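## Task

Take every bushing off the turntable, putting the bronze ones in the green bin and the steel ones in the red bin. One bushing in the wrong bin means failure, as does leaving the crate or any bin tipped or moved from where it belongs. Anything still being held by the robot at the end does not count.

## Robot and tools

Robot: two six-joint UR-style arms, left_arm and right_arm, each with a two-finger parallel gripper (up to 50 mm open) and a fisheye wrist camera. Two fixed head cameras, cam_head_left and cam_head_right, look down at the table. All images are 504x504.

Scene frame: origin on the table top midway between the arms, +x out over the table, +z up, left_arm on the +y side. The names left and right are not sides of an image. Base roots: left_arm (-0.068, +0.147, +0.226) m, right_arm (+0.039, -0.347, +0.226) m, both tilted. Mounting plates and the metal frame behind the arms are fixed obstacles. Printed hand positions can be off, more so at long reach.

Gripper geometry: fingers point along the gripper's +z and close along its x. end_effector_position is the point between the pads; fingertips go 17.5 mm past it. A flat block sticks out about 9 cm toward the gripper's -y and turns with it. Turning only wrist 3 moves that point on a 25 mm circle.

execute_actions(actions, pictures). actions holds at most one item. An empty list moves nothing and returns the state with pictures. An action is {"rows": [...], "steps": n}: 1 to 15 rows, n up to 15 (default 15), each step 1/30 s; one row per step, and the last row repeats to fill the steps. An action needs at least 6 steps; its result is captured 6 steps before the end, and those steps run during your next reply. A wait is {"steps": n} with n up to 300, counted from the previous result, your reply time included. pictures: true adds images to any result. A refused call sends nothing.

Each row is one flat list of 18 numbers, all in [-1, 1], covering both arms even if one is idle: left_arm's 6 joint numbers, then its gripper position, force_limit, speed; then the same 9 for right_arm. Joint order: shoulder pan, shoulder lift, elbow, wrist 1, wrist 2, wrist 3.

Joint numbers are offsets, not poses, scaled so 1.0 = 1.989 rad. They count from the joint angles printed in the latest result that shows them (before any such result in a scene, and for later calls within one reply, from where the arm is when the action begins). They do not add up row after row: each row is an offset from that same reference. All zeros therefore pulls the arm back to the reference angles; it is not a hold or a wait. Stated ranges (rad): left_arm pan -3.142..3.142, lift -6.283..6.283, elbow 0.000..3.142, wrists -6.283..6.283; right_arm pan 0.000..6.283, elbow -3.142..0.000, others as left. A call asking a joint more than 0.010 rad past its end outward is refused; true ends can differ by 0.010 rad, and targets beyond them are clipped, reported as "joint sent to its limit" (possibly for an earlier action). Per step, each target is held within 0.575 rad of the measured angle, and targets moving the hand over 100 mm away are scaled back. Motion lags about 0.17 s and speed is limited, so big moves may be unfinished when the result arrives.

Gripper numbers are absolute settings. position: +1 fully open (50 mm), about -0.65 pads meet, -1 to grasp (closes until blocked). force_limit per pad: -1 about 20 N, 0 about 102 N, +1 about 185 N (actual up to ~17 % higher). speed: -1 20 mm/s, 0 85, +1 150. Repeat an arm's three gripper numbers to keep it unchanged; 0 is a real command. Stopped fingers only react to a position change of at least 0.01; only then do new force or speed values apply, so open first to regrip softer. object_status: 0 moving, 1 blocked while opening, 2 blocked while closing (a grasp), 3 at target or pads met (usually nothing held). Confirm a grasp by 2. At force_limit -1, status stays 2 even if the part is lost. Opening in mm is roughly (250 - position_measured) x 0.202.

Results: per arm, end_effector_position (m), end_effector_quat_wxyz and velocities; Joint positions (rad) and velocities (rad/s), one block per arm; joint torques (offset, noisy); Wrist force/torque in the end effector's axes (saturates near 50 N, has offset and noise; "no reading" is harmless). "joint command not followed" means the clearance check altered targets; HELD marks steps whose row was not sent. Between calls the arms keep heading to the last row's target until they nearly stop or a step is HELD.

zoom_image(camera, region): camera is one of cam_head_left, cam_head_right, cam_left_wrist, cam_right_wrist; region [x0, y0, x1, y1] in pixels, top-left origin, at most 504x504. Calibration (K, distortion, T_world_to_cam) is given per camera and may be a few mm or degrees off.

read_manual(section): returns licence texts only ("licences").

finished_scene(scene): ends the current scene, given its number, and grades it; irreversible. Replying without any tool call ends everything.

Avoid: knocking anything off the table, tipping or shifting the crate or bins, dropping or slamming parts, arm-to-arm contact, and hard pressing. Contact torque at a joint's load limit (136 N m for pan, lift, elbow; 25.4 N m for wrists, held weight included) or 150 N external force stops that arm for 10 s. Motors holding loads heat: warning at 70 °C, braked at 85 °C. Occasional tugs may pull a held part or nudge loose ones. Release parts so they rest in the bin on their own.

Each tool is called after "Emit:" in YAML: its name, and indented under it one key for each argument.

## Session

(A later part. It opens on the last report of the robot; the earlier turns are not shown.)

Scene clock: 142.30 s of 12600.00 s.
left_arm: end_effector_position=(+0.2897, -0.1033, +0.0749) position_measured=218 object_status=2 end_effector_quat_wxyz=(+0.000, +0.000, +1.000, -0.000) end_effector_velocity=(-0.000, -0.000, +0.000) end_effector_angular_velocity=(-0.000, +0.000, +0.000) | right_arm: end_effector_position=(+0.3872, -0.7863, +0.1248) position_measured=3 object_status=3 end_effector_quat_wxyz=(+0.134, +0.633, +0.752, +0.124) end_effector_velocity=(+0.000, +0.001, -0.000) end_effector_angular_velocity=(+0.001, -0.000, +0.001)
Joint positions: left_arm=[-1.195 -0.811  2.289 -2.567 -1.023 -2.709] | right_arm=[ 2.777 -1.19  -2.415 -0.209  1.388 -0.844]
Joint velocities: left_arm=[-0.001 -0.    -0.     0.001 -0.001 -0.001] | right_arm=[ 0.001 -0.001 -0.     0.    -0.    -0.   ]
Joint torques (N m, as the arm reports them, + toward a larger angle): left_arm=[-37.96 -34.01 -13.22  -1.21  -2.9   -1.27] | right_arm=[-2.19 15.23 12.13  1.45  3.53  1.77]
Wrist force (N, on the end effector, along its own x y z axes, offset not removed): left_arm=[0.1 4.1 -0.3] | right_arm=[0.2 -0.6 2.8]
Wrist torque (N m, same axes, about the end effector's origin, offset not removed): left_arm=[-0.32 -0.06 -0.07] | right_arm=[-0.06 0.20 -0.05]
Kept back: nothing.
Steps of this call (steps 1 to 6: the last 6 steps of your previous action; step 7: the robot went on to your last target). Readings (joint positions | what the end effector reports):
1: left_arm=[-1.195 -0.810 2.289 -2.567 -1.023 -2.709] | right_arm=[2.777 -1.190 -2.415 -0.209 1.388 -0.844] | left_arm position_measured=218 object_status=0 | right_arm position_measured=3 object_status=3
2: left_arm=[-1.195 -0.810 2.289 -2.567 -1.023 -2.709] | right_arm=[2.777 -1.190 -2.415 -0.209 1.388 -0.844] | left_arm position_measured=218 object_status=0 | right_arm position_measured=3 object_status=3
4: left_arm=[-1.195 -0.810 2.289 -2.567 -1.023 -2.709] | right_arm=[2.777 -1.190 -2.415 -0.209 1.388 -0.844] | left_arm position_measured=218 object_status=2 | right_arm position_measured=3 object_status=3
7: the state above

Gripped. Lift with the same path, slightly more +y bias.

Emit:
execute_actions:
  actions:
    - {"rows":[[-0.001,-0.006,0.001,0.005,-0.001,-0.001,-1,-0.4,0.2,0,0,0,0,0,0,1,0,0],[-0.004,-0.013,0.0,0.014,-0.002,-0.004,-1,-0.4,0.2,0,0,0,0,0,0,1,0,0],[-0.008,-0.022,-0.001,0.026,-0.004,-0.008,-1,-0.4,0.2,0,0,0,0,0,0,1,0,0],[-0.012,-0.031,-0.002,0.039,-0.006,-0.012,-1,-0.4,0.2,0,0,0,0,0,0,1,0,0],[-0.017,-0.041,-0.003,0.053,-0.0085,-0.017,-1,-0.4,0.2,0,0,0,0,0,0,1,0,0],[-0.0221,-0.0515,-0.0045,0.0676,-0.0109,-0.0221,-1,-0.4,0.2,0,0,0,0,0,0,1,0,0],[-0.028,-0.063,-0.006,0.084,-0.0135,-0.028,-1,-0.4,0.2,0,0,0,0,0,0,1,0,0],[-0.035,-0.076,-0.008,0.102,-0.0165,-0.035,-1,-0.4,0.2,0,0,0,0,0,0,1,0,0],[-0.041,-0.088,-0.01,0.12,-0.0195,-0.042,-1,-0.4,0.2,0,0,0,0,0,0,1,0,0],[-0.047,-0.099,-0.012,0.136,-0.022,-0.049,-1,-0.4,0.2,0,0,0,0,0,0,1,0,0],[-0.0543,-0.1111,-0.0143,0.1543,-0.0251,-0.0561,-1,-0.4,0.2,0,0,0,0,0,0,1,0,0]],"steps":15}

Emit:
execute_actions:
  actions:
    - {"steps":10}
  pictures: true

Scene clock: 143.70 s of 12600.00 s.
left_arm: end_effector_position=(+0.2910, -0.1023, +0.1044) position_measured=218 object_status=2 end_effector_quat_wxyz=(+0.001, +0.000, +1.000, -0.002) end_effector_velocity=(+0.002, +0.002, +0.218) end_effector_angular_velocity=(-0.017, -0.010, +0.005) | right_arm: end_effector_position=(+0.3872, -0.7863, +0.1248) position_measured=3 object_status=3 end_effector_quat_wxyz=(+0.134, +0.633, +0.752, +0.124) end_effector_velocity=(+0.000, +0.001, -0.000) end_effector_angular_velocity=(+0.001, +0.001, +0.002)
Joint positions: left_arm=[-1.227 -0.884  2.282 -2.473 -1.039 -2.741] | right_arm=[ 2.777 -1.19  -2.415 -0.209  1.388 -0.844]
Joint velocities: left_arm=[-0.255 -0.515 -0.068  0.692 -0.119 -0.254] | right_arm=[ 0.001 -0.001 -0.    -0.001 -0.001 -0.   ]
Joint torques (N m, as the arm reports them, + toward a larger angle): left_arm=[-41.79 -43.01 -27.98   1.14  -2.76  -2.13] | right_arm=[-2.17 15.26 11.67  1.48  3.48  1.72]
Wrist force (N, on the end effector, along its own x y z axes, offset not removed): left_arm=[-0.9 -1.2 2.5] | right_arm=[-0.2 -1.7 1.8]
Wrist torque (N m, same axes, about the end effector's origin, offset not removed): left_arm=[-0.17 0.26 -0.02] | right_arm=[-0.17 0.13 0.24]
Steps of this call (steps 1 to 15: the robot went on to your last target; steps 16 to 33: nothing new was sent; steps 34 to 42: the first 9 steps of this action). Readings (joint positions | what the end effector reports):
34: left_arm=[-1.195 -0.811 2.289 -2.566 -1.023 -2.709] | right_arm=[2.777 -1.190 -2.415 -0.209 1.388 -0.844] | left_arm position_measured=218 object_status=2 | right_arm position_measured=3 object_status=3
35: left_arm=[-1.195 -0.812 2.289 -2.565 -1.023 -2.709] | right_arm=[2.777 -1.190 -2.415 -0.209 1.388 -0.844] | left_arm position_measured=218 object_status=2 | right_arm position_measured=3 object_status=3
37: left_arm=[-1.198 -0.821 2.289 -2.555 -1.025 -2.712] | right_arm=[2.777 -1.190 -2.415 -0.209 1.388 -0.844] | left_arm position_measured=218 object_status=2 | right_arm position_measured=3 object_status=3
41: left_arm=[-1.219 -0.868 2.285 -2.495 -1.035 -2.733] | right_arm=[2.777 -1.190 -2.415 -0.209 1.388 -0.844] | left_arm position_measured=218 object_status=2 | right_arm position_measured=3 object_status=3
42: the state above

Scene clock: 144.03 s of 12600.00 s.
left_arm: end_effector_position=(+0.2877, -0.0968, +0.1602) position_measured=218 object_status=2 end_effector_quat_wxyz=(+0.001, -0.000, +1.000, +0.001) end_effector_velocity=(-0.005, +0.009, +0.049) end_effector_angular_velocity=(+0.008, -0.002, -0.000) | right_arm: end_effector_position=(+0.3872, -0.7863, +0.1248) position_measured=3 object_status=3 end_effector_quat_wxyz=(+0.134, +0.633, +0.752, +0.124) end_effector_velocity=(-0.001, +0.000, -0.000) end_effector_angular_velocity=(-0.000, +0.001, -0.001)
Joint positions: left_arm=[-1.295 -1.017  2.263 -2.282 -1.07  -2.812] | right_arm=[ 2.777 -1.19  -2.415 -0.209  1.388 -0.844]
Joint velocities: left_arm=[-0.06  -0.116 -0.018  0.17  -0.026 -0.062] | right_arm=[-0.     0.    -0.001  0.    -0.001  0.   ]
Joint torques (N m, as the arm reports them, + toward a larger angle): left_arm=[-32.61 -28.21 -29.52  -0.17  -2.14  -1.04] | right_arm=[-2.2  15.85 11.38  1.5   3.43  1.78]
Wrist force (N, on the end effector, along its own x y z axes, offset not removed): left_arm=[-1.9 -0.2 0.3] | right_arm=[-0.4 -3.6 0.2]
Wrist torque (N m, same axes, about the end effector's origin, offset not removed): left_arm=[-0.16 0.35 -0.03] | right_arm=[-0.57 0.23 0.20]
Kept back: nothing.
Steps of this call (steps 1 to 6: the last 6 steps of your previous action; steps 7 to 10: the robot went on to your last target). Readings (joint positions | what the end effector reports):
1: left_arm=[-1.236 -0.902 2.280 -2.448 -1.043 -2.750] | right_arm=[2.777 -1.190 -2.415 -0.209 1.388 -0.844] | left_arm position_measured=218 object_status=2 | right_arm position_measured=3 object_status=3
2: left_arm=[-1.246 -0.922 2.277 -2.421 -1.048 -2.760] | right_arm=[2.777 -1.190 -2.415 -0.209 1.388 -0.844] | left_arm position_measured=218 object_status=2 | right_arm position_measured=3 object_status=3
4: left_arm=[-1.266 -0.961 2.271 -2.364 -1.057 -2.782] | right_arm=[2.777 -1.190 -2.415 -0.209 1.388 -0.844] | left_arm position_measured=218 object_status=2 | right_arm position_measured=3 object_status=3
8: left_arm=[-1.290 -1.006 2.264 -2.297 -1.067 -2.807] | right_arm=[2.777 -1.190 -2.415 -0.209 1.388 -0.844] | left_arm position_measured=218 object_status=2 | right_arm position_measured=3 object_status=3
10: the state above
camera_calibration (this result's frames):
cam_left_wrist: T_world_to_cam=[[-0.998436, 0.0535503, -0.0160296, 0.299607], [0.0482316, 0.970267, 0.237181, 0.0505352], [0.0282541, 0.236037, -0.971333, 0.31585], [0, 0, 0, 1]] pos_world=[0.287777, -0.139629, 0.299612]
cam_right_wrist: T_world_to_cam=[[-0.195885, 0.979786, -0.0405897, 0.850497], [0.770676, 0.179409, 0.61145, -0.234369], [0.606372, 0.0884925, -0.790242, 0.0819955], [0, 0, 0, 1]] pos_world=[0.297502, -0.798513, 0.242622]

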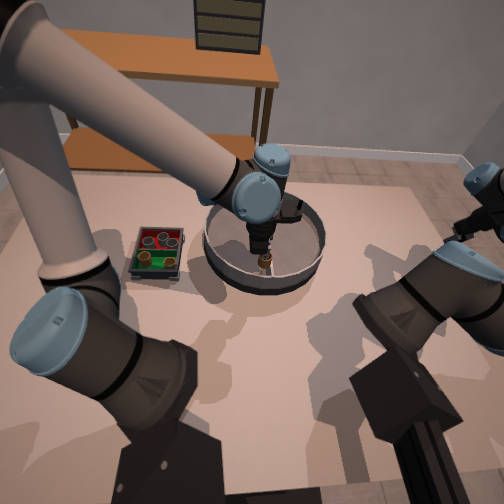

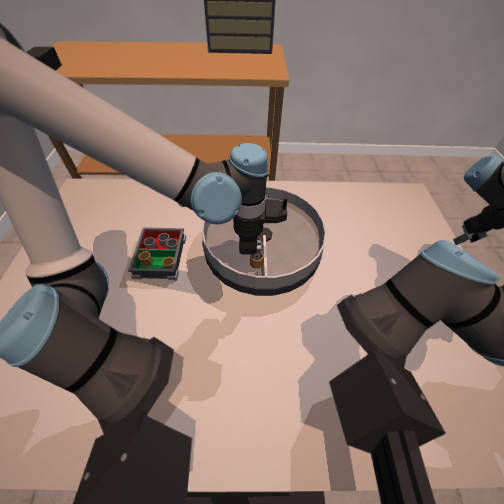

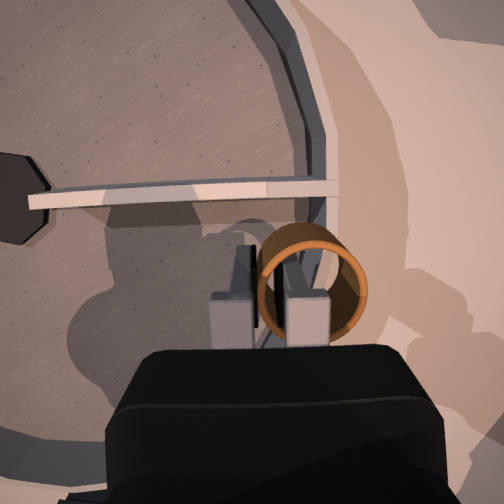

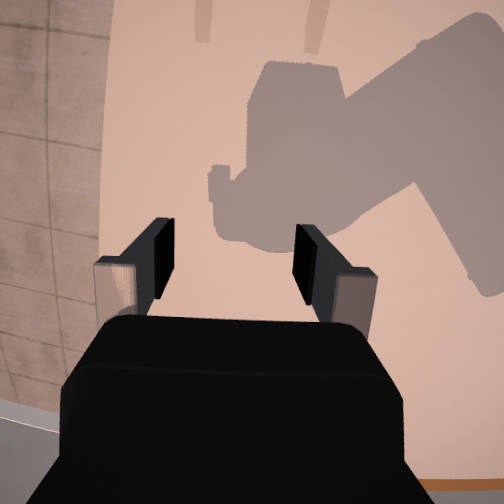

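Emit:
execute_actions:
  actions:
    - {"rows":[[0.007,-0.022,0.002,0.015,0.002,0.008,-1,-0.4,0.2,0,0,0,0,0,0,1,0,0],[0.026,-0.046,0.007,0.022,0.009,0.03,-1,-0.4,0.2,0,0,0,0,0,0,1,0,0],[0.053,-0.081,0.013,0.033,0.019,0.061,-1,-0.4,0.2,0,0,0,0,0,0,1,0,0],[0.086,-0.124,0.022,0.045,0.031,0.098,-1,-0.4,0.2,0,0,0,0,0,0,1,0,0],[0.122,-0.169,0.031,0.059,0.044,0.139,-1,-0.4,0.2,0,0,0,0,0,0,1,0,0],[0.157,-0.215,0.04,0.072,0.056,0.179,-1,-0.4,0.2,0,0,0,0,0,0,1,0,0],[0.19,-0.257,0.048,0.085,0.068,0.216,-1,-0.4,0.2,0,0,0,0,0,0,1,0,0],[0.217,-0.293,0.055,0.095,0.078,0.247,-1,-0.4,0.2,0,0,0,0,0,0,1,0,0],[0.239,-0.321,0.06,0.104,0.086,0.272,-1,-0.4,0.2,0,0,0,0,0,0,1,0,0],[0.255,-0.342,0.065,0.11,0.092,0.291,-1,-0.4,0.2,0,0,0,0,0,0,1,0,0],[0.269,-0.3595,0.0679,0.1148,0.0969,0.3063,-1,-0.4,0.2,0,0,0,0,0,0,1,0,0]],"steps":15}

Emit:
execute_actions:
  actions:
    - {"steps":20}

Scene clock: 146.03 s of 12600.00 s.
left_arm: end_effector_position=(+0.3290, -0.0160, +0.1699) position_measured=218 object_status=2 end_effector_quat_wxyz=(-0.003, +0.005, +1.000, -0.006) end_effector_velocity=(+0.185, +0.432, +0.009) end_effector_angular_velocity=(-0.084, +0.023, -0.009) | right_arm: end_effector_position=(+0.3872, -0.7863, +0.1248) position_measured=3 object_status=3 end_effector_quat_wxyz=(+0.134, +0.633, +0.752, +0.124) end_effector_velocity=(+0.000, +0.000, -0.000) end_effector_angular_velocity=(+0.001, -0.000, +0.000)
Joint positions: left_arm=[-1.158 -1.214  2.299 -2.202 -1.018 -2.657] | right_arm=[ 2.777 -1.19  -2.415 -0.209  1.388 -0.844]
Joint velocities: left_arm=[ 0.747 -0.961  0.189  0.283  0.269  0.837] | right_arm=[ 0.001 -0.    -0.     0.     0.     0.   ]
Joint torques (N m, as the arm reports them, + toward a larger angle): left_arm=[ -4.63 -35.51  -5.31   0.55   2.28   4.08] | right_arm=[-2.13 15.58 11.3   1.36  3.47  1.67]
Wrist force (N, on the end effector, along its own x y z axes, offset not removed): left_arm=[-1.7 -0.2 1.1] | right_arm=[-0.5 -0.3 2.4]
Wrist torque (N m, same axes, about the end effector's origin, offset not removed): left_arm=[-0.06 0.32 -0.08] | right_arm=[0.32 0.43 -0.04]
Steps of this call (steps 1 to 30: the robot went on to your last target; steps 31 to 51: nothing new was sent; steps 52 to 60: the first 9 steps of this action). Readings (joint positions | what the end effector reports):
52: left_arm=[-1.303 -1.032 2.260 -2.260 -1.073 -2.820] | right_arm=[2.777 -1.190 -2.415 -0.209 1.388 -0.844] | left_arm position_measured=218 object_status=2 | right_arm position_measured=3 object_status=3
53: left_arm=[-1.300 -1.034 2.261 -2.259 -1.072 -2.818] | right_arm=[2.777 -1.190 -2.415 -0.209 1.388 -0.844] | left_arm position_measured=218 object_status=2 | right_arm position_measured=3 object_status=3
55: left_arm=[-1.281 -1.059 2.267 -2.250 -1.064 -2.796] | right_arm=[2.777 -1.190 -2.415 -0.209 1.388 -0.844] | left_arm position_measured=218 object_status=2 | right_arm position_measured=3 object_status=3
59: left_arm=[-1.183 -1.182 2.293 -2.212 -1.027 -2.686] | right_arm=[2.777 -1.190 -2.415 -0.209 1.388 -0.844] | left_arm position_measured=218 object_status=2 | right_arm position_measured=3 object_status=3
60: the state above

Scene clock: 146.70 s of 12600.00 s.
left_arm: end_effector_position=(+0.3581, +0.2288, +0.1590) position_measured=218 object_status=2 end_effector_quat_wxyz=(+0.000, +0.001, +1.000, -0.001) end_effector_velocity=(-0.010, +0.066, -0.004) end_effector_angular_velocity=(+0.014, -0.005, +0.009) | right_arm: end_effector_position=(+0.3872, -0.7863, +0.1248) position_measured=3 object_status=3 end_effector_quat_wxyz=(+0.134, +0.633, +0.752, +0.124) end_effector_velocity=(+0.000, -0.001, +0.000) end_effector_angular_velocity=(-0.001, -0.002, -0.002)
Joint positions: left_arm=[-0.773 -1.714  2.395 -2.058 -0.881 -2.218] | right_arm=[ 2.777 -1.19  -2.415 -0.209  1.388 -0.844]
Joint velocities: left_arm=[ 0.102 -0.136  0.024  0.035  0.034  0.117] | right_arm=[-0.001  0.     0.     0.002  0.001  0.001]
Joint torques (N m, as the arm reports them, + toward a larger angle): left_arm=[ -5.02 -15.96  -8.76  -0.15   1.48   1.8 ] | right_arm=[-1.8  15.56 12.05  1.37  3.44  1.64]
Wrist force (N, on the end effector, along its own x y z axes, offset not removed): left_arm=[-0.7 -0.3 1.9] | right_arm=[1.2 -5.5 -1.5]
Wrist torque (N m, same axes, about the end effector's origin, offset not removed): left_arm=[-0.12 0.20 -0.11] | right_arm=[-0.81 -0.14 -0.13]
Kept back: nothing.
Steps of this call (steps 1 to 6: the last 6 steps of your previous action; steps 7 to 20: the robot went on to your last target). Readings (joint positions | what the end effector reports):
1: left_arm=[-1.133 -1.247 2.306 -2.193 -1.009 -2.629] | right_arm=[2.777 -1.190 -2.415 -0.209 1.388 -0.844] | left_arm position_measured=218 object_status=2 | right_arm position_measured=3 object_status=3
2: left_arm=[-1.108 -1.279 2.312 -2.183 -1.000 -2.600] | right_arm=[2.777 -1.190 -2.415 -0.209 1.388 -0.844] | left_arm position_measured=218 object_status=2 | right_arm position_measured=3 object_status=3
4: left_arm=[-1.058 -1.343 2.325 -2.164 -0.982 -2.544] | right_arm=[2.777 -1.190 -2.415 -0.209 1.388 -0.844] | left_arm position_measured=218 object_status=2 | right_arm position_measured=3 object_status=3
8: left_arm=[-0.960 -1.470 2.350 -2.127 -0.946 -2.432] | right_arm=[2.777 -1.190 -2.415 -0.209 1.388 -0.844] | left_arm position_measured=218 object_status=2 | right_arm position_measured=3 object_status=3
20: the state above

Emit:
execute_actions:
  actions:
    - {"rows":[[0.015,0.004,0.007,-0.022,0.003,0.019,-1,-0.4,0.2,0,0,0,0,0,0,1,0,0],[0.029,0.022,0.014,-0.06,0.005,0.037,-1,-0.4,0.2,0,0,0,0,0,0,1,0,0],[0.045,0.045,0.021,-0.103,0.007,0.057,-1,-0.4,0.2,0,0,0,0,0,0,1,0,0],[0.059,0.067,0.028,-0.144,0.009,0.076,-1,-0.4,0.2,0,0,0,0,0,0,1,0,0],[0.0701,0.0848,0.0319,-0.1753,0.0105,0.0901,-1,-0.4,0.2,0,0,0,0,0,0,1,0,0]],"steps":13}

Emit:
execute_actions:
  actions:
    - {"steps":14}
  pictures: true

Scene clock: 147.20 s of 12600.00 s.
left_arm: end_effector_position=(+0.3544, +0.2364, +0.1228) position_measured=218 object_status=2 end_effector_quat_wxyz=(-0.006, +0.005, +1.000, +0.003) end_effector_velocity=(+0.018, -0.014, -0.248) end_effector_angular_velocity=(-0.022, -0.017, +0.020) | right_arm: end_effector_position=(+0.3872, -0.7863, +0.1248) position_measured=3 object_status=3 end_effector_quat_wxyz=(+0.134, +0.633, +0.752, +0.124) end_effector_velocity=(-0.000, -0.000, -0.000) end_effector_angular_velocity=(+0.001, +0.001, -0.001)
Joint positions: left_arm=[-0.696 -1.641  2.431 -2.213 -0.868 -2.121] | right_arm=[ 2.777 -1.19  -2.415 -0.209  1.388 -0.844]
Joint velocities: left_arm=[ 0.466  0.711  0.205 -1.34   0.058  0.606] | right_arm=[-0.001 -0.001  0.    -0.001  0.001  0.001]
Joint torques (N m, as the arm reports them, + toward a larger angle): left_arm=[ -4.36   0.79 -11.26  -7.55   1.8    2.67] | right_arm=[-1.86 15.61 12.04  1.49  3.54  1.71]
Wrist force (N, on the end effector, along its own x y z axes, offset not removed): left_arm=[-0.5 -1.6 3.8] | right_arm=[-1.0 1.1 2.7]
Wrist torque (N m, same axes, about the end effector's origin, offset not removed): left_arm=[-0.28 0.30 -0.01] | right_arm=[0.31 0.29 0.10]
Steps of this call (steps 1 to 8: the robot went on to your last target; steps 9 to 15: the first 7 steps of this action). Readings (joint positions | what the end effector reports):
9: left_arm=[-0.761 -1.730 2.398 -2.054 -0.877 -2.204] | right_arm=[2.777 -1.190 -2.415 -0.209 1.388 -0.844] | left_arm position_measured=218 object_status=2 | right_arm position_measured=3 object_status=3
10: left_arm=[-0.759 -1.728 2.399 -2.057 -0.877 -2.202] | right_arm=[2.777 -1.190 -2.415 -0.209 1.388 -0.844] | left_arm position_measured=218 object_status=2 | right_arm position_measured=3 object_status=3
12: left_arm=[-0.744 -1.708 2.408 -2.092 -0.875 -2.182] | right_arm=[2.777 -1.190 -2.415 -0.209 1.388 -0.844] | left_arm position_measured=218 object_status=2 | right_arm position_measured=3 object_status=3
15: the state above

Scene clock: 147.67 s of 12600.00 s.
left_arm: end_effector_position=(+0.3580, +0.2358, +0.0915) position_measured=218 object_status=2 end_effector_quat_wxyz=(+0.000, +0.000, +1.000, -0.000) end_effector_velocity=(+0.001, +0.001, -0.006) end_effector_angular_velocity=(-0.001, -0.004, +0.004) | right_arm: end_effector_position=(+0.3872, -0.7863, +0.1248) position_measured=3 object_status=3 end_effector_quat_wxyz=(+0.134, +0.633, +0.752, +0.124) end_effector_velocity=(+0.000, -0.000, -0.000) end_effector_angular_velocity=(-0.001, +0.000, +0.001)
Joint positions: left_arm=[-0.635 -1.548  2.457 -2.402 -0.861 -2.041] | right_arm=[ 2.777 -1.19  -2.415 -0.209  1.388 -0.844]
Joint velocities: left_arm=[ 0.014  0.02   0.004 -0.041  0.002  0.017] | right_arm=[ 0.001 -0.001  0.001  0.    -0.001 -0.001]
Joint torques (N m, as the arm reports them, + toward a larger angle): left_arm=[-4.52 -1.46 -3.34 -4.37  1.26  1.35] | right_arm=[-2.01 15.31 12.24  1.45  3.45  1.64]
Wrist force (N, on the end effector, along its own x y z axes, offset not removed): left_arm=[-1.7 -1.8 1.0] | right_arm=[2.6 -2.3 -4.9]
Wrist torque (N m, same axes, about the end effector's origin, offset not removed): left_arm=[-0.30 0.30 -0.01] | right_arm=[-0.46 -0.37 0.07]
Kept back: nothing.
Steps of this call (steps 1 to 6: the last 6 steps of your previous action; steps 7 to 14: the robot went on to your last target). Readings (joint positions | what the end effector reports):
1: left_arm=[-0.682 -1.620 2.437 -2.256 -0.867 -2.103] | right_arm=[2.777 -1.190 -2.415 -0.209 1.388 -0.844] | left_arm position_measured=218 object_status=2 | right_arm position_measured=3 object_status=3
2: left_arm=[-0.671 -1.603 2.442 -2.290 -0.865 -2.088] | right_arm=[2.777 -1.190 -2.415 -0.209 1.388 -0.844] | left_arm position_measured=218 object_status=2 | right_arm position_measured=3 object_status=3
4: left_arm=[-0.656 -1.580 2.448 -2.337 -0.863 -2.068] | right_arm=[2.777 -1.190 -2.415 -0.209 1.388 -0.844] | left_arm position_measured=218 object_status=2 | right_arm position_measured=3 object_status=3
8: left_arm=[-0.642 -1.557 2.455 -2.382 -0.861 -2.049] | right_arm=[2.777 -1.190 -2.415 -0.209 1.388 -0.844] | left_arm position_measured=218 object_status=2 | right_arm position_measured=3 object_status=3
14: the state above
camera_calibration (this result's frames):
cam_left_wrist: T_world_to_cam=[[-0.998421, 0.0542255, -0.0146541, 0.350536], [0.0492673, 0.970694, 0.235216, -0.259527], [0.0269793, 0.234123, -0.971833, 0.169611], [0, 0, 0, 1]] pos_world=[0.358193, 0.193204, 0.231015]
cam_right_wrist: T_world_to_cam=[[-0.195885, 0.979786, -0.0405896, 0.850497], [0.770676, 0.179409, 0.61145, -0.234369], [0.606372, 0.0884926, -0.790241, 0.0819955], [0, 0, 0, 1]] pos_world=[0.297502, -0.798513, 0.242622]

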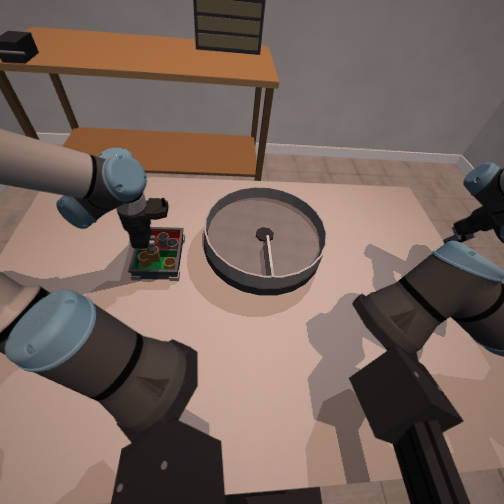

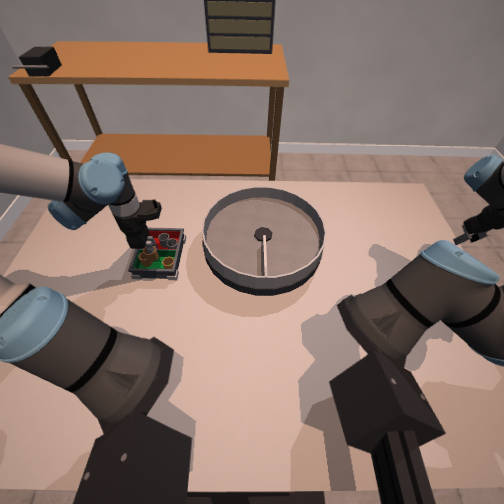

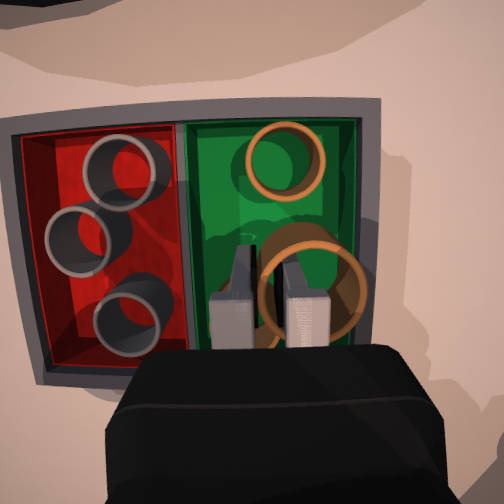

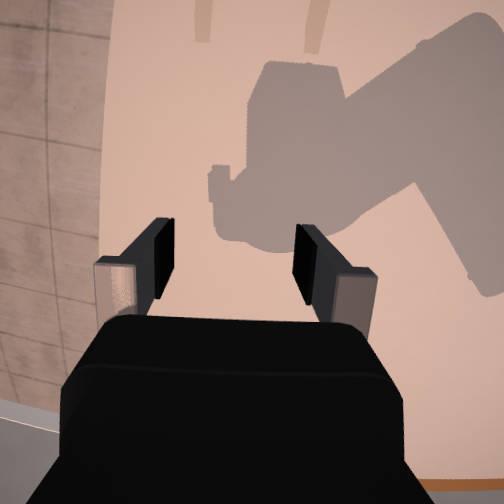

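Emit:
execute_actions:
  actions:
    - {"rows":[[0.002,0.006,0.001,-0.01,0.0004,0.003,-1,-0.4,0.2,0,0,0,0,0,0,1,0,0],[0.01,0.02,0.003,-0.032,0.0008,0.013,-1,-0.4,0.2,0,0,0,0,0,0,1,0,0],[0.021,0.039,0.005,-0.062,0.0012,0.027,-1,-0.4,0.2,0,0,0,0,0,0,1,0,0],[0.032,0.06,0.0065,-0.094,0.0015,0.042,-1,-0.4,0.2,0,0,0,0,0,0,1,0,0],[0.042,0.079,0.0073,-0.123,0.0018,0.055,-1,-0.4,0.2,0,0,0,0,0,0,1,0,0],[0.049,0.094,0.0075,-0.144,0.002,0.065,-1,-0.4,0.2,0,0,0,0,0,0,1,0,0],[0.0542,0.1055,0.0076,-0.1596,0.0023,0.0718,-1,-0.4,0.2,0,0,0,0,0,0,1,0,0]],"steps":15}

Emit:
execute_actions:
  actions:
    - {"steps":14}
  pictures: true

Scene clock: 148.73 s of 12600.00 s.
left_arm: end_effector_position=(+0.3573, +0.2346, +0.0542) position_measured=218 object_status=2 end_effector_quat_wxyz=(-0.002, +0.002, +1.000, +0.001) end_effector_velocity=(+0.009, -0.013, -0.183) end_effector_angular_velocity=(-0.008, -0.027, +0.020) | right_arm: end_effector_position=(+0.3872, -0.7863, +0.1248) position_measured=3 object_status=3 end_effector_quat_wxyz=(+0.134, +0.633, +0.752, +0.124) end_effector_velocity=(-0.000, +0.000, -0.000) end_effector_angular_velocity=(+0.000, +0.001, -0.000)
Joint positions: left_arm=[-0.569 -1.424  2.468 -2.586 -0.858 -1.955] | right_arm=[ 2.777 -1.19  -2.415 -0.209  1.388 -0.844]
Joint velocities: left_arm=[ 0.314  0.653  0.03  -0.992  0.012  0.42 ] | right_arm=[ 0.    -0.    -0.001  0.    -0.     0.001]
Joint torques (N m, as the arm reports them, + toward a larger angle): left_arm=[-8.09 -9.5  -3.22 -5.71  1.53  2.17] | right_arm=[-2.04 15.59 11.77  1.46  3.49  1.82]
Wrist force (N, on the end effector, along its own x y z axes, offset not removed): left_arm=[-2.1 -1.0 2.8] | right_arm=[2.9 0.2 -0.4]
Wrist torque (N m, same axes, about the end effector's origin, offset not removed): left_arm=[-0.18 0.47 -0.07] | right_arm=[0.27 -0.20 -0.06]
Steps of this call (steps 1 to 23: the robot went on to your last target; steps 24 to 32: the first 9 steps of this action). Readings (joint positions | what the end effector reports):
24: left_arm=[-0.634 -1.545 2.458 -2.407 -0.860 -2.039] | right_arm=[2.777 -1.190 -2.415 -0.209 1.388 -0.844] | left_arm position_measured=218 object_status=2 | right_arm position_measured=3 object_status=3
25: left_arm=[-0.633 -1.544 2.458 -2.409 -0.860 -2.038] | right_arm=[2.777 -1.190 -2.415 -0.209 1.388 -0.844] | left_arm position_measured=218 object_status=2 | right_arm position_measured=3 object_status=3
27: left_arm=[-0.626 -1.531 2.460 -2.428 -0.860 -2.029] | right_arm=[2.777 -1.190 -2.415 -0.209 1.388 -0.844] | left_arm position_measured=218 object_status=2 | right_arm position_measured=3 object_status=3
31: left_arm=[-0.581 -1.448 2.467 -2.549 -0.858 -1.970] | right_arm=[2.777 -1.190 -2.415 -0.209 1.388 -0.844] | left_arm position_measured=218 object_status=2 | right_arm position_measured=3 object_status=3
32: the state above

Scene clock: 149.20 s of 12600.00 s.
left_arm: end_effector_position=(+0.3577, +0.2337, +0.0306) position_measured=218 object_status=2 end_effector_quat_wxyz=(+0.000, +0.001, +1.000, +0.001) end_effector_velocity=(-0.001, +0.000, -0.005) end_effector_angular_velocity=(+0.001, -0.001, +0.000) | right_arm: end_effector_position=(+0.3872, -0.7863, +0.1248) position_measured=3 object_status=3 end_effector_quat_wxyz=(+0.134, +0.633, +0.752, +0.124) end_effector_velocity=(-0.000, +0.001, -0.000) end_effector_angular_velocity=(+0.001, +0.000, +0.001)
Joint positions: left_arm=[-0.529 -1.34   2.472 -2.715 -0.856 -1.9  ] | right_arm=[ 2.777 -1.19  -2.415 -0.209  1.388 -0.844]
Joint velocities: left_arm=[ 0.009  0.018  0.002 -0.028  0.001  0.012] | right_arm=[ 0.     0.    -0.001  0.     0.001  0.   ]
Joint torques (N m, as the arm reports them, + toward a larger angle): left_arm=[-7.14 -6.33  0.55 -4.52  1.38  1.57] | right_arm=[-2.65 15.43 11.78  1.61  3.45  1.55]
Wrist force (N, on the end effector, along its own x y z axes, offset not removed): left_arm=[-1.9 -1.2 1.5] | right_arm=[0.4 -1.1 2.9]
Wrist torque (N m, same axes, about the end effector's origin, offset not removed): left_arm=[-0.24 0.41 -0.05] | right_arm=[-0.21 0.15 -0.09]
Kept back: nothing.
Steps of this call (steps 1 to 6: the last 6 steps of your previous action; steps 7 to 14: the robot went on to your last target). Readings (joint positions | what the end effector reports):
1: left_arm=[-0.560 -1.405 2.469 -2.616 -0.857 -1.942] | right_arm=[2.777 -1.190 -2.415 -0.209 1.388 -0.844] | left_arm position_measured=218 object_status=2 | right_arm position_measured=3 object_status=3
2: left_arm=[-0.552 -1.390 2.470 -2.639 -0.857 -1.932] | right_arm=[2.777 -1.190 -2.415 -0.209 1.388 -0.844] | left_arm position_measured=218 object_status=2 | right_arm position_measured=3 object_status=3
4: left_arm=[-0.542 -1.369 2.471 -2.671 -0.857 -1.919] | right_arm=[2.777 -1.190 -2.415 -0.209 1.388 -0.844] | left_arm position_measured=218 object_status=2 | right_arm position_measured=3 object_status=3
8: left_arm=[-0.533 -1.349 2.472 -2.702 -0.856 -1.906] | right_arm=[2.777 -1.190 -2.415 -0.209 1.388 -0.844] | left_arm position_measured=218 object_status=2 | right_arm position_measured=3 object_status=3
14: the state above
camera_calibration (this result's frames):
cam_left_wrist: T_world_to_cam=[[-0.998374, 0.0551539, -0.0143879, 0.349239], [0.0502007, 0.97037, 0.236353, -0.243437], [0.0269974, 0.235247, -0.971561, 0.110688], [0, 0, 0, 1]] pos_world=[0.357903, 0.190923, 0.170102]
cam_right_wrist: T_world_to_cam=[[-0.195885, 0.979786, -0.0405897, 0.850497], [0.770676, 0.179409, 0.61145, -0.234369], [0.606372, 0.0884926, -0.790242, 0.0819955], [0, 0, 0, 1]] pos_world=[0.297502, -0.798513, 0.242622]

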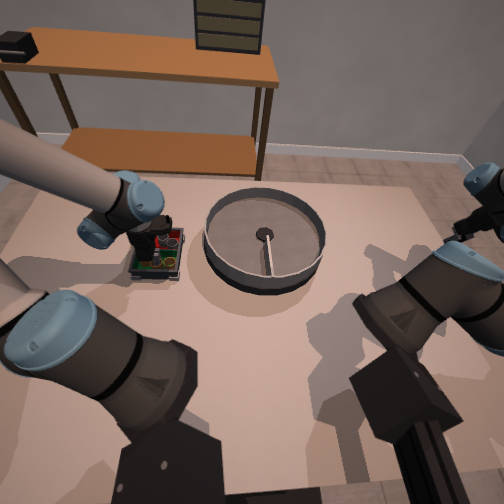

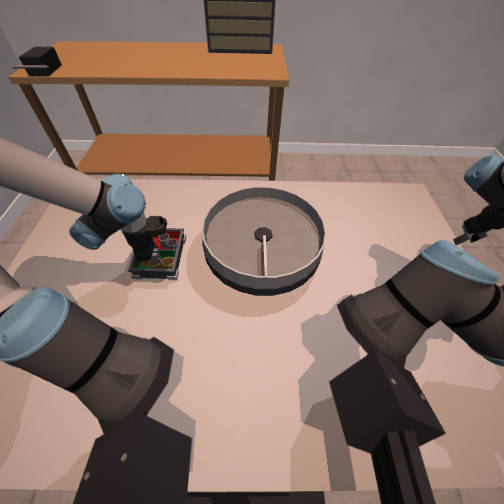

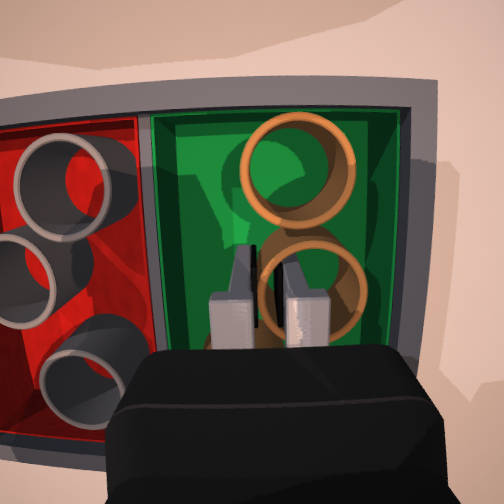

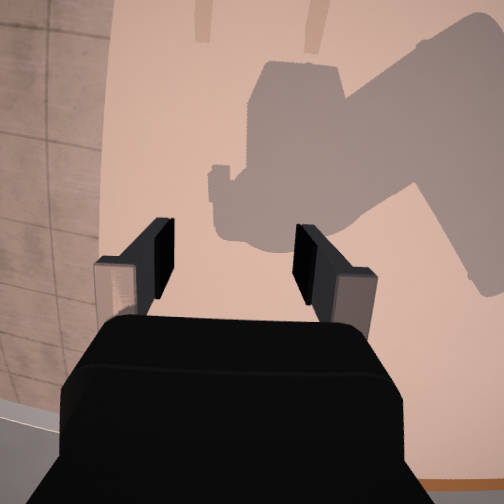

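Emit:
execute_actions:
  actions: []

Emit:
execute_actions:
  actions:
    - {"rows": [[0,0,0,0,0,0,-0.1,-0.4,0.5,0,0,0,0,0,0,1,0,0]], "steps": 12}
  pictures: false

Emit:
execute_actions:
  actions:
    - {"rows": [[-0.005,-0.01,-0.0007,0.015,0,-0.007,-0.1,-0.4,0.5,0,0,0,0,0,0,1,0,0],[-0.011,-0.02,-0.0014,0.03,0,-0.014,-0.1,-0.4,0.5,0,0,0,0,0,0,1,0,0],[-0.018,-0.035,-0.0023,0.053,-0.0007,-0.024,-0.1,-0.4,0.5,0,0,0,0,0,0,1,0,0],[-0.027,-0.052,-0.0035,0.079,-0.001,-0.035,-0.1,-0.4,0.5,0,0,0,0,0,0,1,0,0],[-0.04,-0.078,-0.005,0.118,-0.0015,-0.053,-0.1,-0.4,0.5,0,0,0,0,0,0,1,0,0],[-0.054,-0.104,-0.007,0.158,-0.002,-0.071,-0.1,-0.4,0.5,0,0,0,0,0,0,1,0,0],[-0.075,-0.135,-0.017,0.216,-0.006,-0.098,-0.1,-0.4,0.5,0,0,0,0,0,0,1,0,0],[-0.096,-0.165,-0.027,0.275,-0.009,-0.125,-0.1,-0.4,0.5,0,0,0,0,0,0,1,0,0],[-0.117,-0.196,-0.038,0.333,-0.013,-0.152,-0.1,-0.4,0.5,0,0,0,0,0,0,1,0,0]], "steps": 15}
  pictures: true

Scene clock: 150.67 s of 12600.00 s.
left_arm: end_effector_position=(+0.3577, +0.2337, +0.0300) position_measured=218 object_status=2 end_effector_quat_wxyz=(+0.000, +0.001, +1.000, +0.001) end_effector_velocity=(+0.000, +0.000, -0.000) end_effector_angular_velocity=(+0.000, -0.000, +0.002) | right_arm: end_effector_position=(+0.3872, -0.7863, +0.1248) position_measured=3 object_status=3 end_effector_quat_wxyz=(+0.134, +0.633, +0.752, +0.124) end_effector_velocity=(-0.000, +0.000, -0.000) end_effector_angular_velocity=(+0.001, +0.001, +0.000)
Joint positions: left_arm=[-0.528 -1.338  2.473 -2.719 -0.856 -1.898] | right_arm=[ 2.777 -1.19  -2.415 -0.209  1.388 -0.844]
Joint velocities: left_arm=[ 0.001 -0.    -0.    -0.001  0.    -0.   ] | right_arm=[-0.    -0.001 -0.    -0.    -0.     0.   ]
Joint torques (N m, as the arm reports them, + toward a larger angle): left_arm=[-7.42 -6.7   0.65 -4.44  1.44  1.55] | right_arm=[-2.49 15.35 11.81  1.57  3.61  1.66]
Wrist force (N, on the end effector, along its own x y z axes, offset not removed): left_arm=[-2.0 -0.8 1.4] | right_arm=[-0.3 3.3 2.5]
Wrist torque (N m, same axes, about the end effector's origin, offset not removed): left_arm=[-0.14 0.44 -0.05] | right_arm=[0.72 0.36 0.11]
Kept back: nothing.
Steps of this call (steps 1 to 30: the robot went on to your last target; steps 31 to 44: nothing new was sent). Readings (joint positions | what the end effector reports):
1: left_arm=[-0.528 -1.340 2.472 -2.716 -0.856 -1.900] | right_arm=[2.777 -1.190 -2.415 -0.209 1.388 -0.844] | left_arm position_measured=218 object_status=2 | right_arm position_measured=3 object_status=3
2: left_arm=[-0.528 -1.340 2.472 -2.717 -0.856 -1.899] | right_arm=[2.777 -1.190 -2.415 -0.209 1.388 -0.844] | left_arm position_measured=218 object_status=2 | right_arm position_measured=3 object_status=3
4: left_arm=[-0.528 -1.339 2.472 -2.718 -0.856 -1.899] | right_arm=[2.777 -1.190 -2.415 -0.209 1.388 -0.844] | left_arm position_measured=218 object_status=2 | right_arm position_measured=3 object_status=3
8: left_arm=[-0.528 -1.338 2.473 -2.719 -0.856 -1.899] | right_arm=[2.777 -1.190 -2.415 -0.209 1.388 -0.844] | left_arm position_measured=218 object_status=2 | right_arm position_measured=3 object_status=3
44: the state above
All arms were judged still, so your last target was given up. Only a new action makes them travel on or press farther. Fingers that are still opening or closing keep moving.
camera_calibration (this result's frames):
cam_left_wrist: T_world_to_cam=[[-0.998376, 0.0550824, -0.0145184, 0.349221], [0.0500998, 0.97037, 0.236374, -0.243239], [0.0271082, 0.235263, -0.971554, 0.110009], [0, 0, 0, 1]] pos_world=[0.357858, 0.190914, 0.169445]
cam_right_wrist: T_world_to_cam=[[-0.195885, 0.979786, -0.0405897, 0.850497], [0.770676, 0.179409, 0.61145, -0.234369], [0.606372, 0.0884925, -0.790242, 0.0819955], [0, 0, 0, 1]] pos_world=[0.297502, -0.798513, 0.242622]

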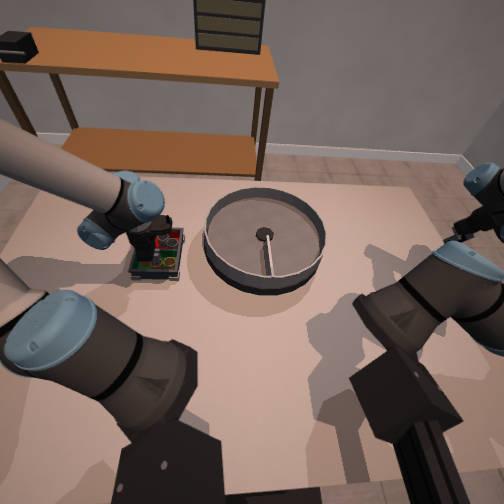

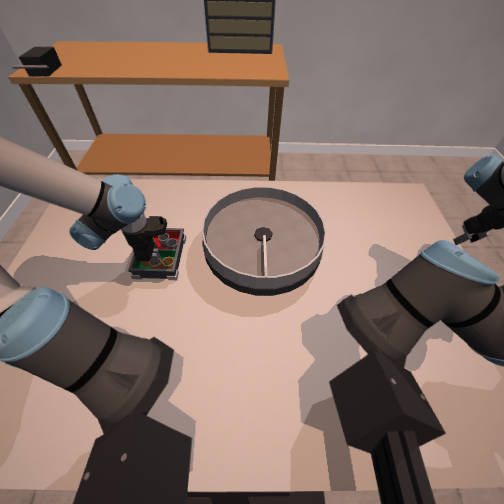

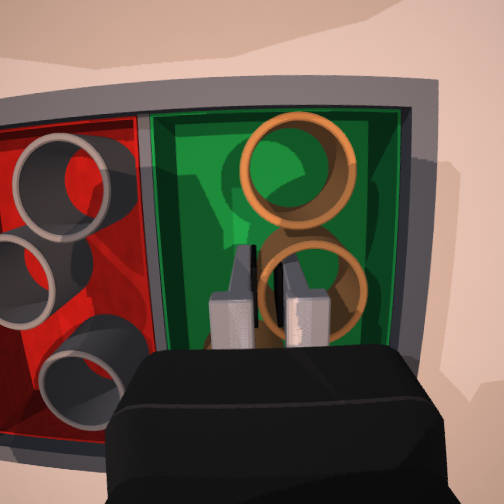

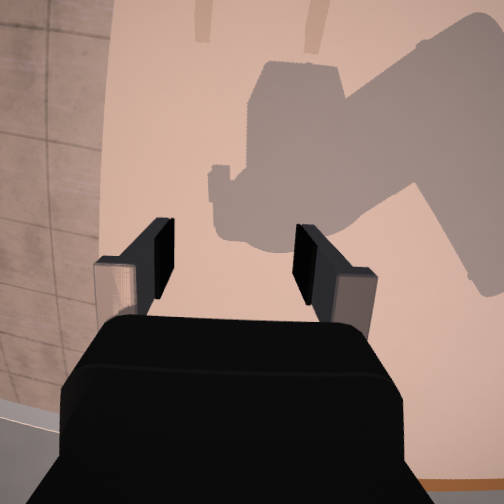

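Scene clock: 150.87 s of 12600.00 s.
left_arm: end_effector_position=(+0.3577, +0.2337, +0.0300) position_measured=167 object_status=0 end_effector_quat_wxyz=(+0.000, +0.001, +1.000, +0.001) end_effector_velocity=(+0.001, -0.000, +0.000) end_effector_angular_velocity=(-0.000, -0.001, -0.001) | right_arm: end_effector_position=(+0.3872, -0.7863, +0.1248) position_measured=3 object_status=3 end_effector_quat_wxyz=(+0.134, +0.633, +0.752, +0.124) end_effector_velocity=(-0.000, +0.000, -0.000) end_effector_angular_velocity=(+0.000, -0.000, +0.001)
Joint positions: left_arm=[-0.528 -1.338  2.473 -2.719 -0.856 -1.898] | right_arm=[ 2.777 -1.19  -2.415 -0.209  1.388 -0.844]
Joint velocities: left_arm=[-0.001 -0.    -0.001  0.     0.     0.   ] | right_arm=[-0. -0. -0.  0.  0. -0.]
Joint torques (N m, as the arm reports them, + toward a larger angle): left_arm=[-7.37 -7.08  1.18 -4.31  1.51  1.58] | right_arm=[-2.59 15.84 11.91  1.48  3.53  1.74]
Wrist force (N, on the end effector, along its own x y z axes, offset not removed): left_arm=[-1.1 -0.7 0.2] | right_arm=[0.6 -0.1 -0.1]
Wrist torque (N m, same axes, about the end effector's origin, offset not removed): left_arm=[-0.18 0.30 -0.04] | right_arm=[-0.07 -0.04 -0.08]
Steps of this call (steps 1 to 6: the first 6 steps of this action). Readings (joint positions | what the end effector reports):
1: left_arm=[-0.528 -1.338 2.473 -2.719 -0.856 -1.898] | right_arm=[2.777 -1.190 -2.415 -0.209 1.388 -0.844] | left_arm position_measured=213 object_status=0 | right_arm position_measured=3 object_status=3
2: left_arm=[-0.528 -1.338 2.473 -2.719 -0.856 -1.898] | right_arm=[2.777 -1.190 -2.415 -0.209 1.388 -0.844] | left_arm position_measured=193 object_status=0 | right_arm position_measured=3 object_status=3
4: left_arm=[-0.528 -1.338 2.473 -2.719 -0.856 -1.898] | right_arm=[2.777 -1.190 -2.415 -0.209 1.388 -0.844] | left_arm position_measured=167 object_status=0 | right_arm position_measured=3 object_status=3
6: the state above

Scene clock: 151.37 s of 12600.00 s.
left_arm: end_effector_position=(+0.3660, +0.2305, +0.0744) position_measured=167 object_status=3 end_effector_quat_wxyz=(+0.007, -0.005, +1.000, -0.005) end_effector_velocity=(+0.092, -0.041, +0.402) end_effector_angular_velocity=(-0.140, -0.152, +0.122) | right_arm: end_effector_position=(+0.3872, -0.7863, +0.1248) position_measured=3 object_status=3 end_effector_quat_wxyz=(+0.134, +0.633, +0.752, +0.124) end_effector_velocity=(-0.000, +0.000, -0.000) end_effector_angular_velocity=(+0.000, +0.000, +0.002)
Joint positions: left_arm=[-0.605 -1.475  2.457 -2.52  -0.861 -1.998] | right_arm=[ 2.777 -1.19  -2.415 -0.209  1.388 -0.844]
Joint velocities: left_arm=[-0.69  -1.122 -0.241  1.696 -0.087 -0.864] | right_arm=[-0.     0.    -0.001 -0.001  0.001 -0.002]
Joint torques (N m, as the arm reports them, + toward a larger angle): left_arm=[-42.7  -52.81 -35.17   5.03  -2.81  -4.52] | right_arm=[-2.76 14.83 12.48  1.49  3.61  1.66]
Wrist force (N, on the end effector, along its own x y z axes, offset not removed): left_arm=[-1.1 -1.0 4.3] | right_arm=[-2.5 1.5 0.3]
Wrist torque (N m, same axes, about the end effector's origin, offset not removed): left_arm=[-0.10 0.29 0.00] | right_arm=[0.07 0.25 0.13]
Steps of this call (steps 1 to 6: the last 6 steps of your previous action; steps 7 to 15: the first 9 steps of this action, its rows measured from where the robot was after step 6). Readings (joint positions | what the end effector reports):
6: left_arm=[-0.528 -1.338 2.473 -2.719 -0.856 -1.898] | right_arm=[2.777 -1.190 -2.415 -0.209 1.388 -0.844] | left_arm position_measured=167 object_status=3 | right_arm position_measured=3 object_status=3
7: left_arm=[-0.528 -1.338 2.473 -2.719 -0.856 -1.898] | right_arm=[2.777 -1.190 -2.415 -0.209 1.388 -0.844] | left_arm position_measured=167 object_status=3 | right_arm position_measured=3 object_status=3
8: left_arm=[-0.529 -1.340 2.473 -2.717 -0.856 -1.900] | right_arm=[2.777 -1.190 -2.415 -0.209 1.388 -0.844] | left_arm position_measured=167 object_status=3 | right_arm position_measured=3 object_status=3
10: left_arm=[-0.536 -1.354 2.472 -2.696 -0.856 -1.910] | right_arm=[2.777 -1.190 -2.415 -0.209 1.388 -0.844] | left_arm position_measured=167 object_status=3 | right_arm position_measured=3 object_status=3
14: left_arm=[-0.584 -1.439 2.463 -2.574 -0.859 -1.971] | right_arm=[2.777 -1.190 -2.415 -0.209 1.388 -0.844] | left_arm position_measured=167 object_status=3 | right_arm position_measured=3 object_status=3
15: the state above
camera_calibration (this result's frames):
cam_left_wrist: T_world_to_cam=[[-0.998622, 0.0446006, -0.0276675, 0.361814], [0.037169, 0.973147, 0.227166, -0.24627], [0.0370563, 0.225824, -0.973463, 0.152414], [0, 0, 0, 1]] pos_world=[0.364821, 0.189101, 0.214324]
cam_right_wrist: T_world_to_cam=[[-0.195885, 0.979786, -0.0405895, 0.850497], [0.770676, 0.179409, 0.61145, -0.234369], [0.606372, 0.0884926, -0.790242, 0.0819956], [0, 0, 0, 1]] pos_world=[0.297502, -0.798513, 0.242622]

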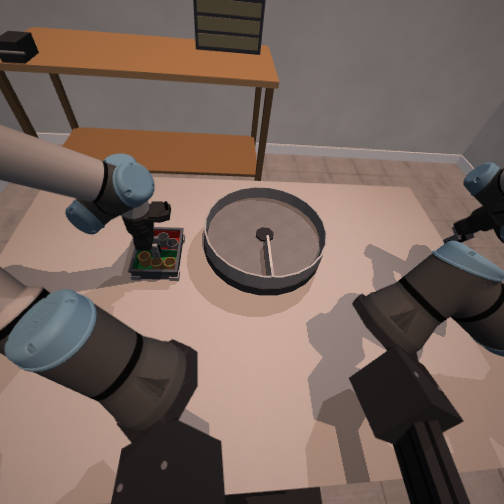

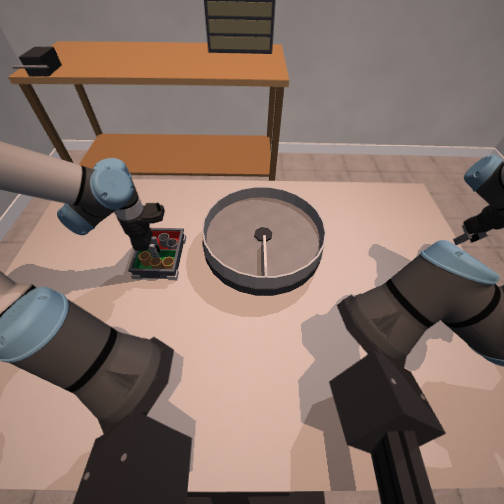

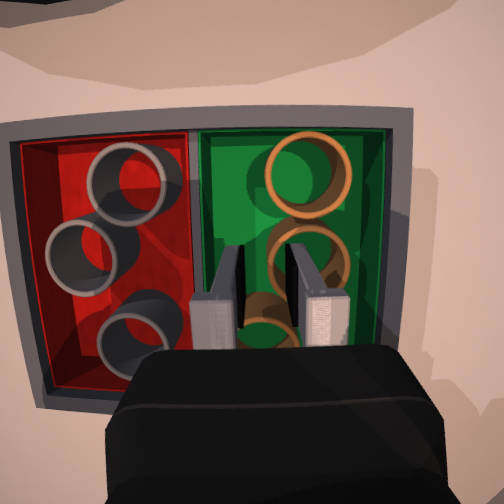

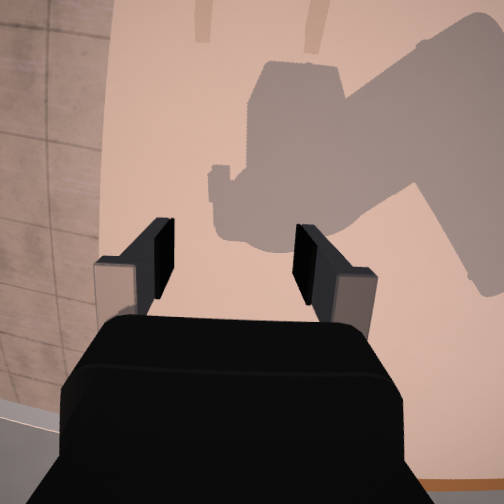

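Emit:
execute_actions:
  actions:
    - {"steps": 15}
  pictures: true

Scene clock: 151.87 s of 12600.00 s.
left_arm: end_effector_position=(+0.3573, +0.2349, +0.1566) position_measured=167 object_status=3 end_effector_quat_wxyz=(-0.000, +0.001, +1.000, -0.003) end_effector_velocity=(-0.006, +0.004, +0.014) end_effector_angular_velocity=(+0.006, +0.006, -0.006) | right_arm: end_effector_position=(+0.3872, -0.7863, +0.1248) position_measured=3 object_status=3 end_effector_quat_wxyz=(+0.134, +0.633, +0.752, +0.124) end_effector_velocity=(-0.000, -0.000, -0.000) end_effector_angular_velocity=(+0.001, +0.001, -0.001)
Joint positions: left_arm=[-0.757 -1.722  2.398 -2.069 -0.881 -2.196] | right_arm=[ 2.777 -1.19  -2.415 -0.209  1.388 -0.844]
Joint velocities: left_arm=[-0.028 -0.046 -0.01   0.09  -0.003 -0.036] | right_arm=[-0.    -0.     0.    -0.    -0.     0.001]
Joint torques (N m, as the arm reports them, + toward a larger angle): left_arm=[-20.68 -16.3  -28.85  -0.06  -2.2   -1.64] | right_arm=[-2.54 15.37 11.79  1.46  3.54  1.68]
Wrist force (N, on the end effector, along its own x y z axes, offset not removed): left_arm=[-1.2 -1.2 -0.6] | right_arm=[0.2 -0.3 -0.2]
Wrist torque (N m, same axes, about the end effector's origin, offset not removed): left_arm=[-0.30 0.27 -0.12] | right_arm=[-0.23 0.07 0.03]
Kept back: nothing.
Steps of this call (steps 1 to 6: the last 6 steps of your previous action; steps 7 to 15: the robot went on to your last target). Readings (joint positions | what the end effector reports):
1: left_arm=[-0.630 -1.515 2.447 -2.458 -0.865 -2.030] | right_arm=[2.777 -1.190 -2.415 -0.209 1.388 -0.844] | left_arm position_measured=167 object_status=3 | right_arm position_measured=3 object_status=3
2: left_arm=[-0.657 -1.557 2.437 -2.389 -0.868 -2.064] | right_arm=[2.777 -1.190 -2.415 -0.209 1.388 -0.844] | left_arm position_measured=167 object_status=3 | right_arm position_measured=3 object_status=3
4: left_arm=[-0.698 -1.626 2.421 -2.261 -0.874 -2.119] | right_arm=[2.777 -1.190 -2.415 -0.209 1.388 -0.844] | left_arm position_measured=167 object_status=3 | right_arm position_measured=3 object_status=3
8: left_arm=[-0.738 -1.692 2.405 -2.129 -0.879 -2.171] | right_arm=[2.777 -1.190 -2.415 -0.209 1.388 -0.844] | left_arm position_measured=167 object_status=3 | right_arm position_measured=3 object_status=3
15: the state above
camera_calibration (this result's frames):
cam_left_wrist: T_world_to_cam=[[-0.998355, 0.0557895, -0.0131867, 0.350254], [0.0512631, 0.97178, 0.230251, -0.27411], [0.0256602, 0.229197, -0.973042, 0.234969], [0, 0, 0, 1]] pos_world=[0.3577, 0.19298, 0.296368]
cam_right_wrist: T_world_to_cam=[[-0.195885, 0.979786, -0.0405896, 0.850497], [0.770676, 0.179409, 0.61145, -0.234369], [0.606372, 0.0884925, -0.790242, 0.0819955], [0, 0, 0, 1]] pos_world=[0.297502, -0.798513, 0.242622]

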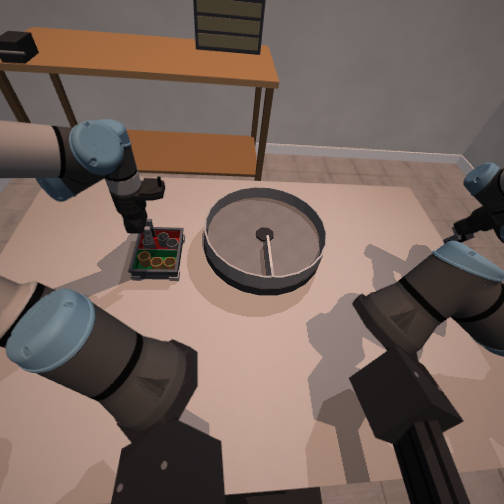

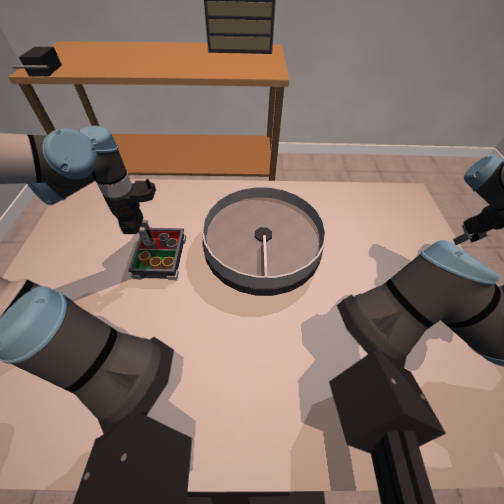

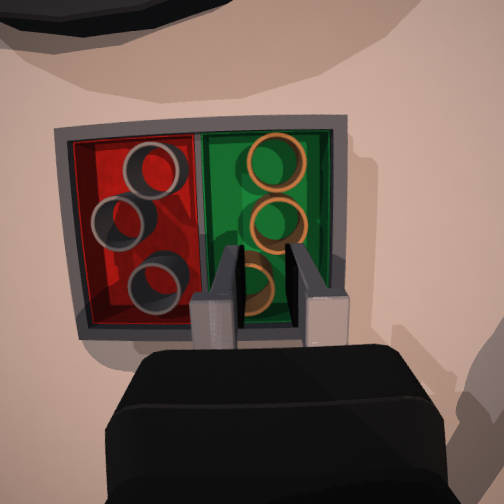

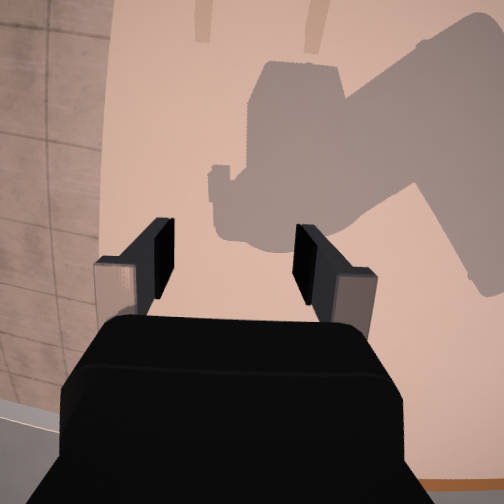

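All six bushings are upright in the correct bins, and the turntable is empty.

Emit:
finished_scene:
  scene: 1

The scene is finished: the task was done.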